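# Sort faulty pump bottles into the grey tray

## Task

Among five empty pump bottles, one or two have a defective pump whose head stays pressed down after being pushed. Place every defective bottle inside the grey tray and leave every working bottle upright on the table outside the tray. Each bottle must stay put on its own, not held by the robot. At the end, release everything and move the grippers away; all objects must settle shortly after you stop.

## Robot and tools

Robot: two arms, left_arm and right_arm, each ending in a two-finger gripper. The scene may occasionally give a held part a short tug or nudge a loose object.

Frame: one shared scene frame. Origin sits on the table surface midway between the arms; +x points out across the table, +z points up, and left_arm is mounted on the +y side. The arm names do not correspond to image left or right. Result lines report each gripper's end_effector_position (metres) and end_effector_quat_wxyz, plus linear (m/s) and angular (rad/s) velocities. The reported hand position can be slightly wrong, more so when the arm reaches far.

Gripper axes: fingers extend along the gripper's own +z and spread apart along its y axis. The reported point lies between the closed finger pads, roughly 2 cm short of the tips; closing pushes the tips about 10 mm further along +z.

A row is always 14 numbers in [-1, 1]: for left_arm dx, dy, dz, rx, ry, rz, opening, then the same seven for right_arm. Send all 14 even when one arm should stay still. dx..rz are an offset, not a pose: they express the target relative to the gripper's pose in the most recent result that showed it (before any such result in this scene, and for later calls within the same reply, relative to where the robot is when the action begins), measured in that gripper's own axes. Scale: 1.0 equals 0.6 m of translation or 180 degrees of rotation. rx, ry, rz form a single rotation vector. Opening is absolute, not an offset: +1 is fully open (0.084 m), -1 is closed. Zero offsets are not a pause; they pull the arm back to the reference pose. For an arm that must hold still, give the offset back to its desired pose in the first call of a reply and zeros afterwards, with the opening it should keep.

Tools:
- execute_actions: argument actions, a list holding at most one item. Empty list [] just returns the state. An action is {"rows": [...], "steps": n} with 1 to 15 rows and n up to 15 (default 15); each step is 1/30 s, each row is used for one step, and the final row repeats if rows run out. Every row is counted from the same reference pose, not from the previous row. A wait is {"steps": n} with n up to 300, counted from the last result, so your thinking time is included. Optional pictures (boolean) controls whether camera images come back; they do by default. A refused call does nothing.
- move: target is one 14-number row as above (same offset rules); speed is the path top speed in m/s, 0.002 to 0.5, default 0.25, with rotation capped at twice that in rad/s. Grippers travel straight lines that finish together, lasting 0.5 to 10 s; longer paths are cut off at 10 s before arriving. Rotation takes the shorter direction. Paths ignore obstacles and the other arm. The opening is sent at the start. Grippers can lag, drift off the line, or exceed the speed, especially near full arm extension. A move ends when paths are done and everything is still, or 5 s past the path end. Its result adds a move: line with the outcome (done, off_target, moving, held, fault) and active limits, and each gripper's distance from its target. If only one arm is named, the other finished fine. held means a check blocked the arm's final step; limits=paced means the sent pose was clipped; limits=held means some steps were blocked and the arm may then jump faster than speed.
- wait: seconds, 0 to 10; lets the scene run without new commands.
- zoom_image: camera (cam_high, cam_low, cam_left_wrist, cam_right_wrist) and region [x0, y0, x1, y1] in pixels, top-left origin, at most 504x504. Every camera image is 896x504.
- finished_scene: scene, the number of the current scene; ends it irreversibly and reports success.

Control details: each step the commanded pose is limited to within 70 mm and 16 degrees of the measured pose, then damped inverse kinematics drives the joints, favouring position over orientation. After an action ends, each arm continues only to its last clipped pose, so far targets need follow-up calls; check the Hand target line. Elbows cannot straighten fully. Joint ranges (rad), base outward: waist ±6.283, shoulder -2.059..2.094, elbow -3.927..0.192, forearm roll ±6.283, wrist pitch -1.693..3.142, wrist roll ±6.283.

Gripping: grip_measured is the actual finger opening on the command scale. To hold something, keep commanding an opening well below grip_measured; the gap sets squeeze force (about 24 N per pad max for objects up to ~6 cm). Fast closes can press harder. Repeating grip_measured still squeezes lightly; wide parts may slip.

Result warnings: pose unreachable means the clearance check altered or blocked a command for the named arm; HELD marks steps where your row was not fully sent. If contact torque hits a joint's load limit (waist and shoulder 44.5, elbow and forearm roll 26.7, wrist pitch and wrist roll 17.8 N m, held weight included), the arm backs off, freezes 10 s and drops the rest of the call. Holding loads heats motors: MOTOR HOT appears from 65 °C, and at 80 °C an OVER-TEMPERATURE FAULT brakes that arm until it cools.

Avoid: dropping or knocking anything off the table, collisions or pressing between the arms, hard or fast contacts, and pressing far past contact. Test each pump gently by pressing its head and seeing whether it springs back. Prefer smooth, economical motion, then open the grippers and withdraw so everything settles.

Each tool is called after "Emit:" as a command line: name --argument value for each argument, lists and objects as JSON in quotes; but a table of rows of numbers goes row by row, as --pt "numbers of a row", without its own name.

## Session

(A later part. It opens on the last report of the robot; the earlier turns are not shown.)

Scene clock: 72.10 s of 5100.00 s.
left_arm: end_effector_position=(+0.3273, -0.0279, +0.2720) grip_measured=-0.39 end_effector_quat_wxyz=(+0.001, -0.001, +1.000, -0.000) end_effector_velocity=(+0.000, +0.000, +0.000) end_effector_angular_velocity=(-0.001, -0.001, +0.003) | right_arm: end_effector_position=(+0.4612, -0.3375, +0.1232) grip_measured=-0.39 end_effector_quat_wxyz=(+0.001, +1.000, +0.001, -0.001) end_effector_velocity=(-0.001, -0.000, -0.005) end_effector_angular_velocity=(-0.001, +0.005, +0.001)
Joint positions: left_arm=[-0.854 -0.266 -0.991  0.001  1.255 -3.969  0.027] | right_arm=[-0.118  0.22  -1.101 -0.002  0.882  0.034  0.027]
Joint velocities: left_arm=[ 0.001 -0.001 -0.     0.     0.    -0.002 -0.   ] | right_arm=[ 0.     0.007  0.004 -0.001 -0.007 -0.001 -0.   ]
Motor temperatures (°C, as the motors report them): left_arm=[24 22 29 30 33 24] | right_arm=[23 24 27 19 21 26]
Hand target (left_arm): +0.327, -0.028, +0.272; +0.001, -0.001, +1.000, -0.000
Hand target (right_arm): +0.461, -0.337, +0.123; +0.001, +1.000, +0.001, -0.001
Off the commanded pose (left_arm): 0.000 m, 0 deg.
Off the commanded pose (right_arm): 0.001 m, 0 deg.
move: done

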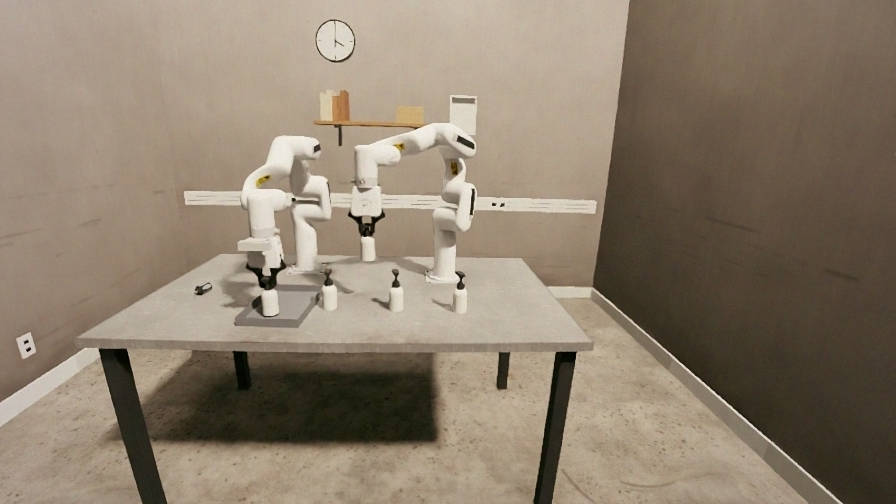

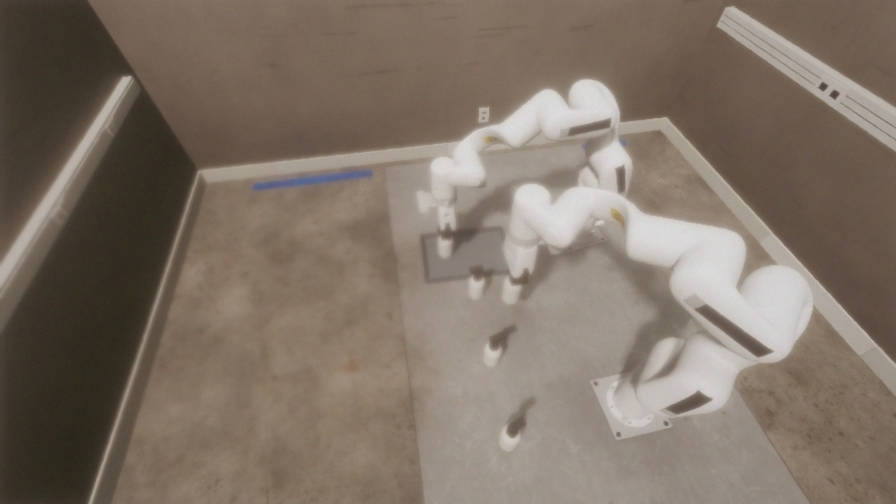

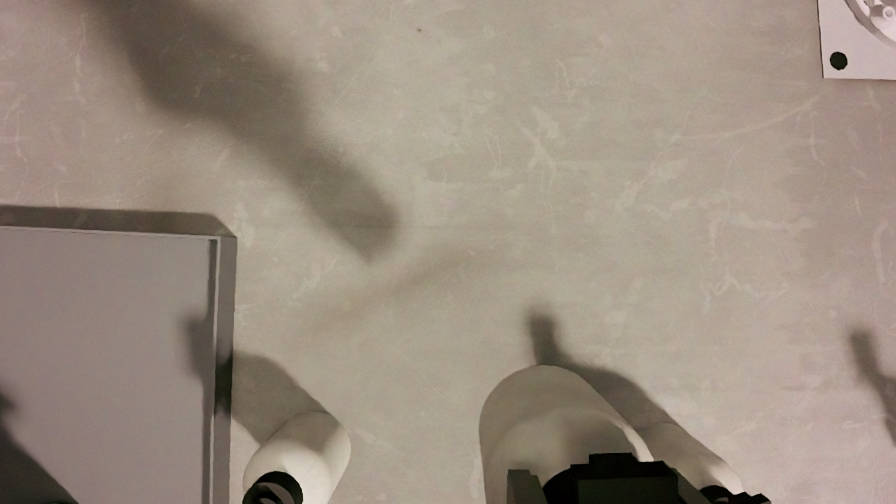

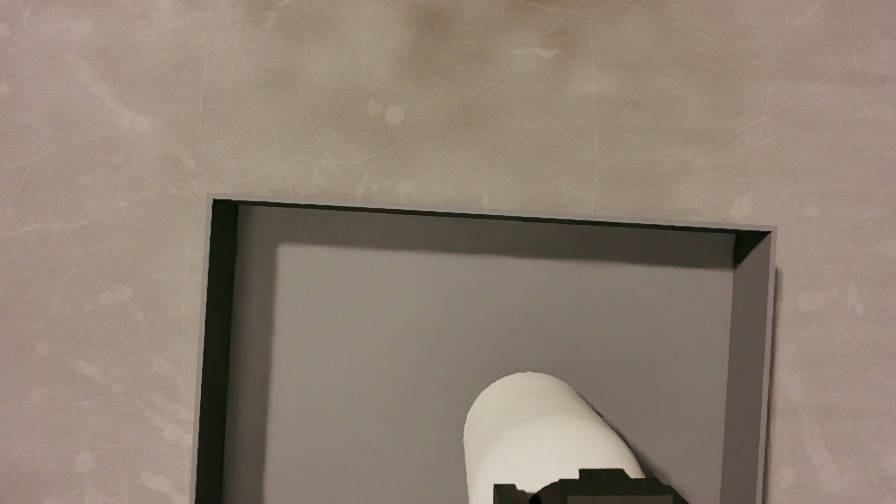

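Emit:
execute_actions --actions '[{"rows":[[0,0,0,0,0,0,-0.8,0,0,0.002,0,0,0,-0.8],[0,0,0,0,0,0,-0.8,0,0,0.004,0,0,0,-0.8],[0,0,0,0,0,0,-0.8,0,0,0.006,0,0,0,-0.8],[0,0,0,0,0,0,-0.8,0,0,0.007,0,0,0,-0.8],[0,0,0,0,0,0,-0.8,0,0,0.007,0,0,0,-0.8],[0,0,0,0,0,0,-0.8,0,0,0.007,0,0,0,-0.8],[0,0,0,0,0,0,-0.8,0,0,0.007,0,0,0,0.2]]}]' --pictures false

Emit:
move --target '[0,0,0,0,0,0,-0.8,0,0,-0.13,0,0,0,0.2]'

Emit:
move --target '[0,-0.1,0,0,0,0,-0.8,-0.45,0.55,-0.05,0,0,0,0.2]' --speed 0.4

Emit:
move --target '[0,-0.31,0.03,0,0,0,-0.8,0,0,0,0,0,0,0.2]'

Scene clock: 79.33 s of 5100.00 s.
left_arm: end_effector_position=(+0.3273, -0.0279, +0.2720) grip_measured=-0.39 end_effector_quat_wxyz=(+0.001, -0.001, +1.000, -0.000) end_effector_velocity=(-0.001, -0.000, +0.001) end_effector_angular_velocity=(-0.001, -0.001, -0.002) | right_arm: end_effector_position=(+0.4613, -0.3375, +0.1192) grip_measured=+0.19 end_effector_quat_wxyz=(+0.001, +1.000, +0.001, -0.000) end_effector_velocity=(+0.000, +0.000, -0.001) end_effector_angular_velocity=(+0.000, -0.001, -0.000)
Joint positions: left_arm=[-0.854 -0.266 -0.991  0.001  1.255 -3.969  0.027] | right_arm=[-0.118  0.226 -1.097 -0.002  0.871  0.034  0.052]
Joint velocities: left_arm=[-0.001 -0.002  0.    -0.     0.     0.    -0.   ] | right_arm=[ 0.     0.002  0.001  0.    -0.003  0.     0.003]
Motor temperatures (°C, as the motors report them): left_arm=[24 22 29 30 33 24] | right_arm=[23 24 27 19 21 26]
Hand target (left_arm): +0.327, -0.028, +0.272; +0.001, -0.001, +1.000, -0.000
Hand target (right_arm): +0.461, -0.337, +0.119; +0.001, +1.000, +0.001, -0.001
Off the commanded pose (left_arm): 0.000 m, 0 deg.
Off the commanded pose (right_arm): 0.000 m, 0 deg.
Steps of this call (steps 1 to 90: nothing new was sent; then 3.73 s passed at rest; steps 91 to 105: all 15 steps of this action). Readings (end_effector_position):
91: left_arm (+0.3273, -0.0279, +0.2720) | right_arm (+0.4611, -0.3375, +0.1225)
92: left_arm (+0.3273, -0.0279, +0.2720) | right_arm (+0.4611, -0.3375, +0.1225)
94: left_arm (+0.3273, -0.0279, +0.2720) | right_arm (+0.4613, -0.3375, +0.1221)
98: left_arm (+0.3273, -0.0279, +0.2720) | right_arm (+0.4610, -0.3375, +0.1197)
105: the state above

Scene clock: 80.57 s of 5100.00 s.
left_arm: end_effector_position=(+0.3273, -0.0279, +0.2720) grip_measured=-0.39 end_effector_quat_wxyz=(+0.001, -0.001, +1.000, -0.000) end_effector_velocity=(+0.000, -0.000, +0.000) end_effector_angular_velocity=(-0.000, -0.001, +0.000) | right_arm: end_effector_position=(+0.4612, -0.3376, +0.1964) grip_measured=+0.19 end_effector_quat_wxyz=(+0.001, +1.000, +0.000, -0.001) end_effector_velocity=(+0.002, +0.000, +0.005) end_effector_angular_velocity=(+0.001, -0.008, -0.000)
Joint positions: left_arm=[-0.854 -0.266 -0.991  0.001  1.255 -3.969  0.027] | right_arm=[-0.118  0.129 -1.206 -0.002  1.079  0.034  0.052]
Joint velocities: left_arm=[ 0.     0.    -0.001  0.    -0.001 -0.    -0.   ] | right_arm=[-0.    -0.003 -0.01   0.001  0.005  0.    -0.   ]
Motor temperatures (°C, as the motors report them): left_arm=[24 22 29 30 33 24] | right_arm=[23 24 27 19 21 26]
Hand target (left_arm): +0.327, -0.028, +0.272; +0.001, -0.001, +1.000, -0.000
Hand target (right_arm): +0.461, -0.338, +0.197; +0.001, +1.000, +0.000, -0.001
Off the commanded pose (left_arm): 0.000 m, 0 deg.
Off the commanded pose (right_arm): 0.001 m, 0 deg.
move: done

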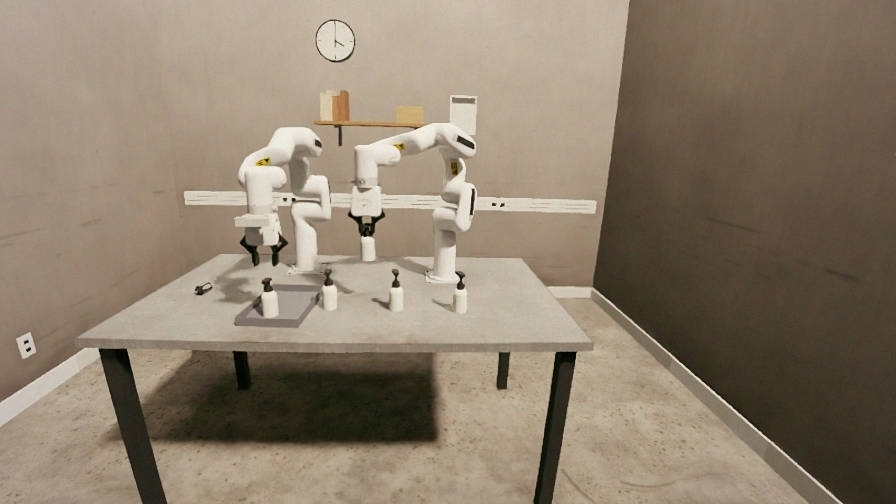

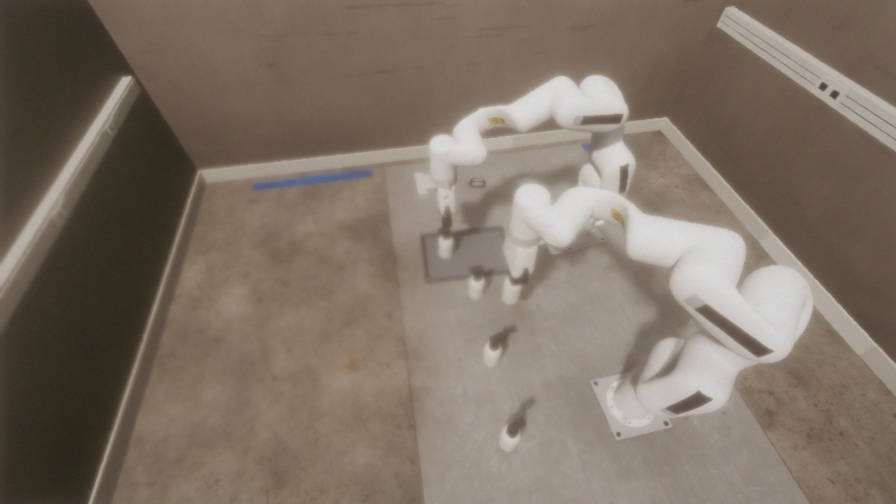

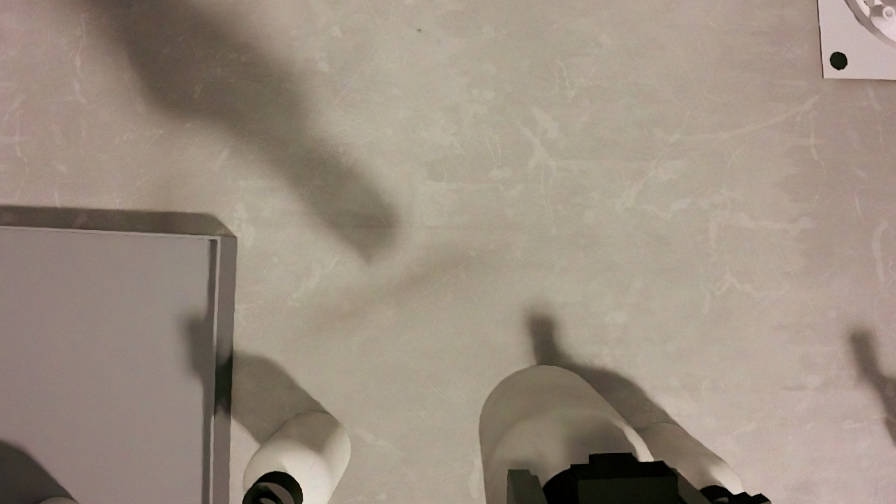

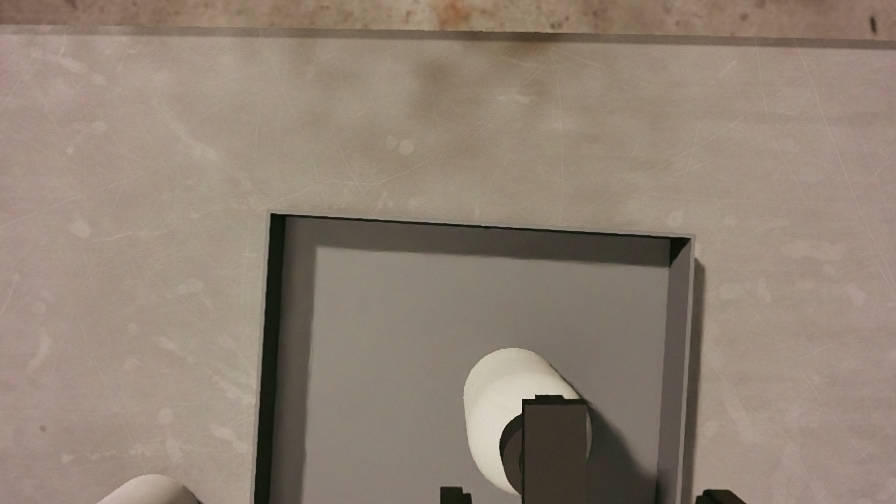

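Scene clock: 82.60 s of 5100.00 s.
left_arm: end_effector_position=(+0.3274, -0.0878, +0.2722) grip_measured=-0.39 end_effector_quat_wxyz=(+0.001, -0.001, +1.000, -0.000) end_effector_velocity=(-0.000, +0.000, +0.001) end_effector_angular_velocity=(-0.001, -0.001, -0.001) | right_arm: end_effector_position=(+0.1917, -0.6674, +0.2270) grip_measured=+0.19 end_effector_quat_wxyz=(+0.001, +1.000, +0.001, -0.002) end_effector_velocity=(-0.001, -0.002, +0.001) end_effector_angular_velocity=(+0.002, -0.001, -0.001)
Joint positions: left_arm=[-0.944 -0.107 -1.15   0.002  1.255 -4.06   0.027] | right_arm=[-1.079 -0.283 -0.846 -0.005  1.129 -0.926  0.052]
Joint velocities: left_arm=[ 0.    -0.001 -0.    -0.     0.001  0.001 -0.   ] | right_arm=[-0.007  0.005 -0.006  0.002  0.002 -0.007 -0.   ]
Motor temperatures (°C, as the motors report them): left_arm=[24 22 29 30 33 24] | right_arm=[23 24 27 19 21 26]
Hand target (left_arm): +0.327, -0.088, +0.272; +0.001, -0.001, +1.000, -0.000
Hand target (right_arm): +0.192, -0.668, +0.227; +0.001, +1.000, +0.000, -0.002
Off the commanded pose (left_arm): 0.000 m, 0 deg.
Off the commanded pose (right_arm): 0.001 m, 0 deg.
move: done; limits=paced

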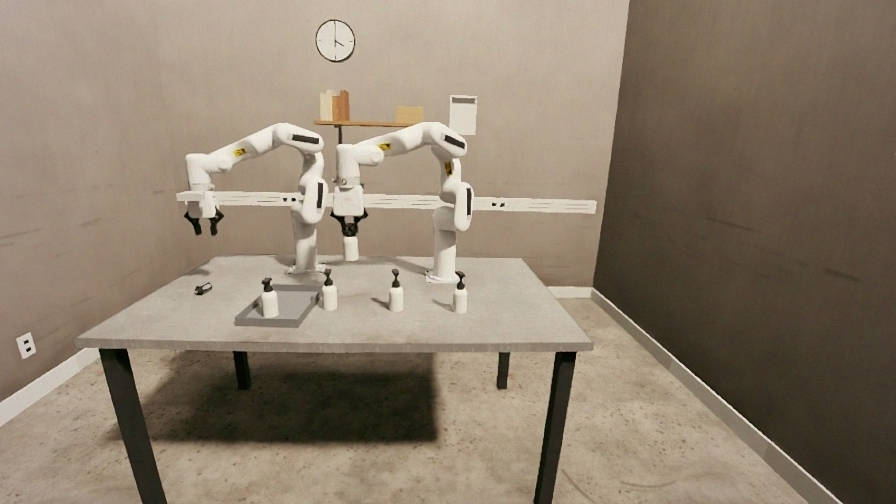

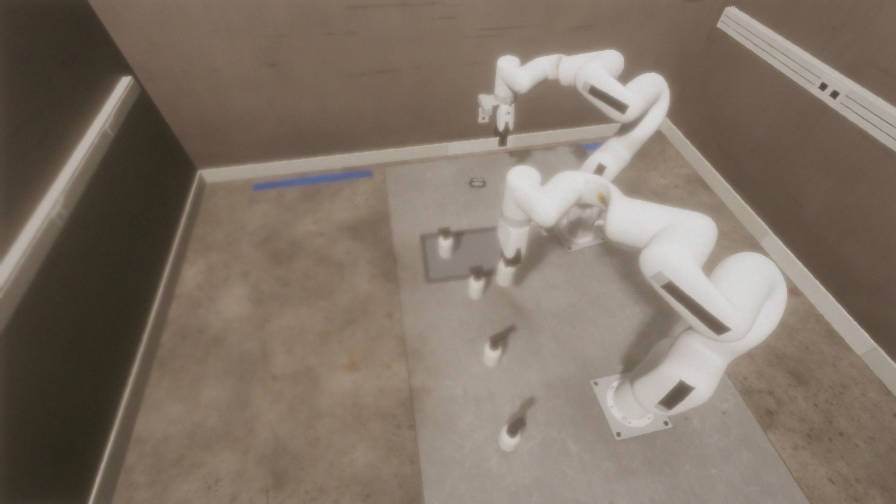

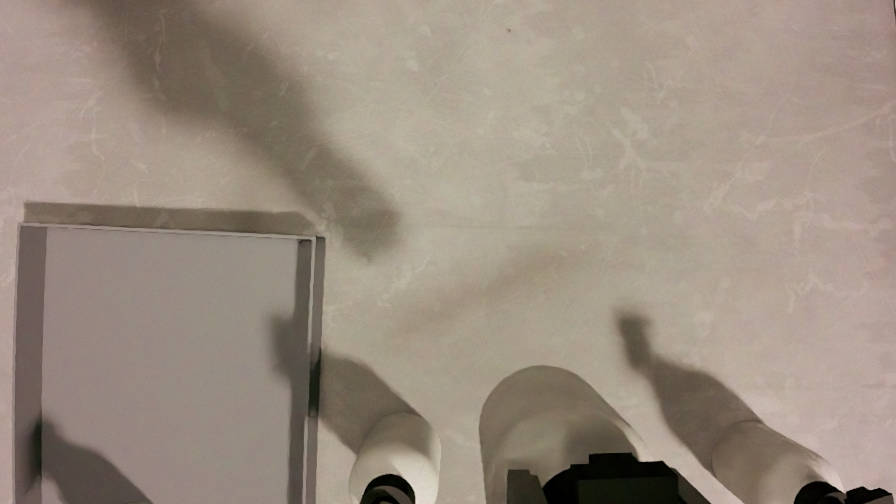

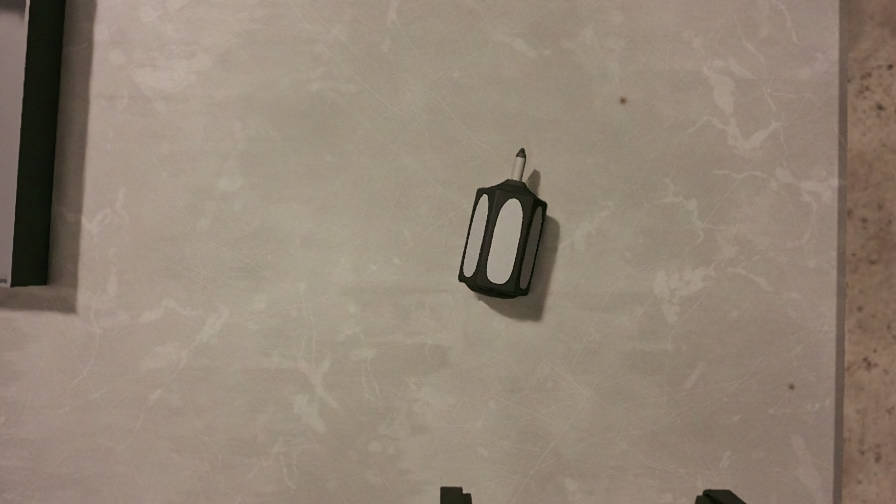

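Scene clock: 84.07 s of 5100.00 s.
left_arm: end_effector_position=(+0.3276, -0.2736, +0.2550) grip_measured=-0.39 end_effector_quat_wxyz=(+0.002, -0.001, +1.000, -0.001) end_effector_velocity=(-0.001, -0.003, -0.000) end_effector_angular_velocity=(+0.010, +0.005, -0.002) | right_arm: end_effector_position=(+0.1917, -0.6674, +0.2270) grip_measured=+0.19 end_effector_quat_wxyz=(+0.001, +1.000, +0.001, -0.002) end_effector_velocity=(-0.000, +0.000, -0.000) end_effector_angular_velocity=(+0.001, +0.001, +0.000)
Joint positions: left_arm=[-1.132  0.482 -1.864  0.002  1.379 -4.247  0.027] | right_arm=[-1.079 -0.283 -0.846 -0.005  1.129 -0.926  0.052]
Joint velocities: left_arm=[-0.003  0.023 -0.036 -0.     0.025 -0.001  0.   ] | right_arm=[-0.    -0.     0.001 -0.     0.    -0.    -0.   ]
Motor temperatures (°C, as the motors report them): left_arm=[24 22 29 30 33 24] | right_arm=[23 24 27 19 21 26]
Hand target (left_arm): +0.328, -0.274, +0.255; +0.001, -0.001, +1.000, -0.000
Hand target (right_arm): +0.192, -0.667, +0.227; +0.001, +1.000, +0.001, -0.002
Off the commanded pose (left_arm): 0.001 m, 0 deg.
Off the commanded pose (right_arm): 0.000 m, 0 deg.
move: done

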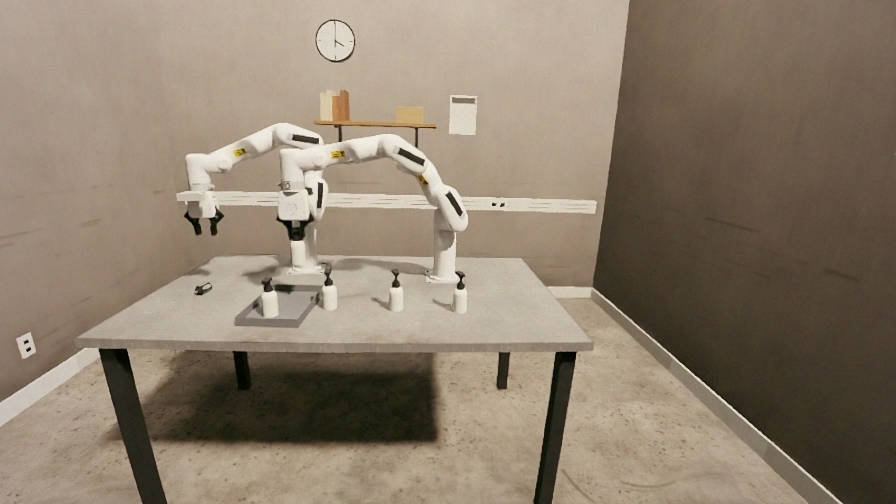

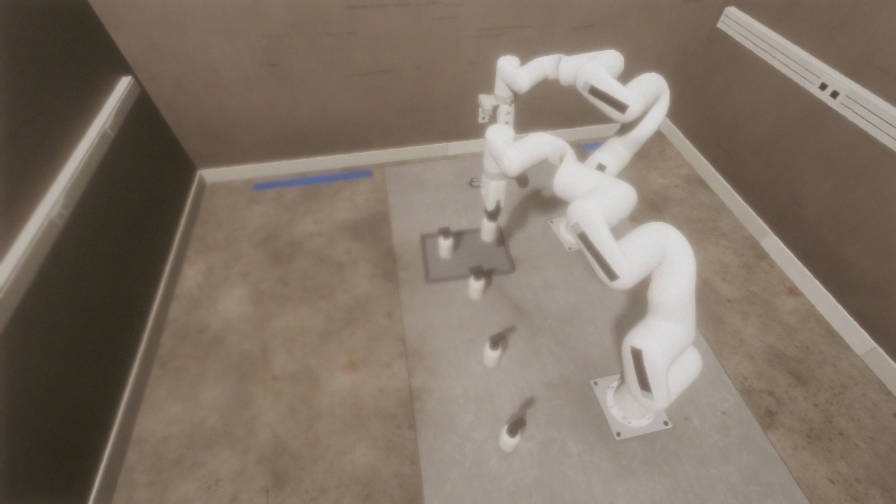

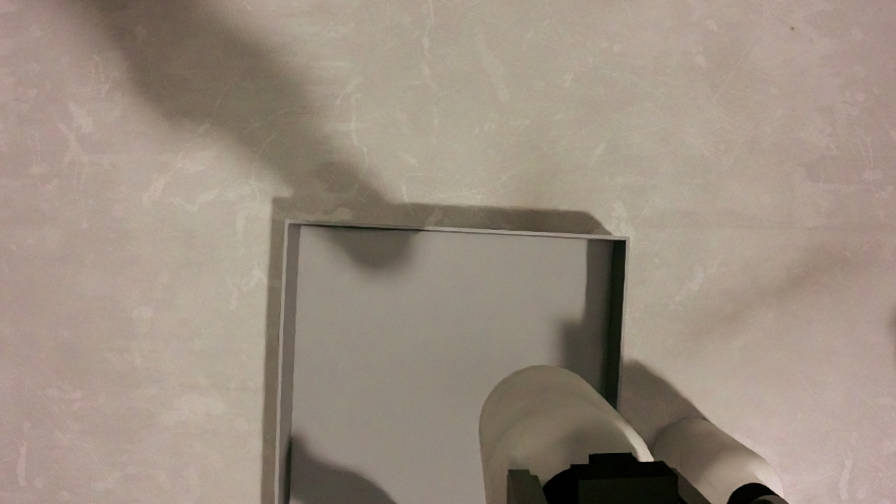

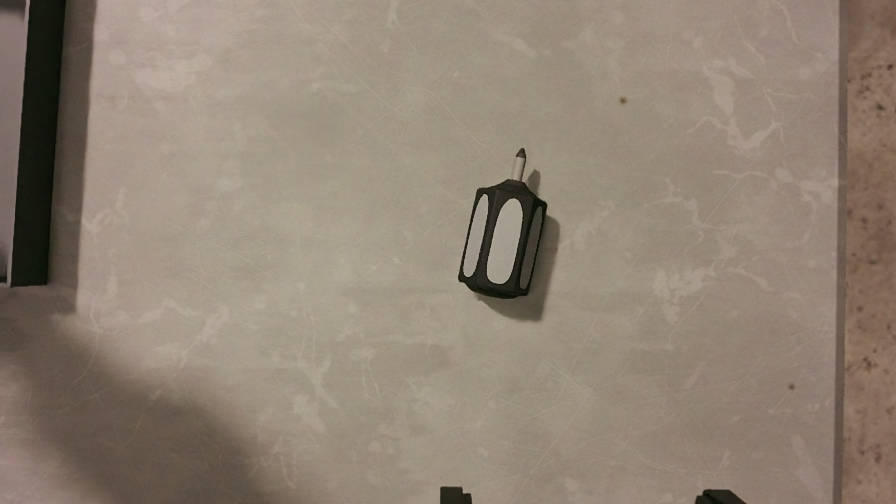

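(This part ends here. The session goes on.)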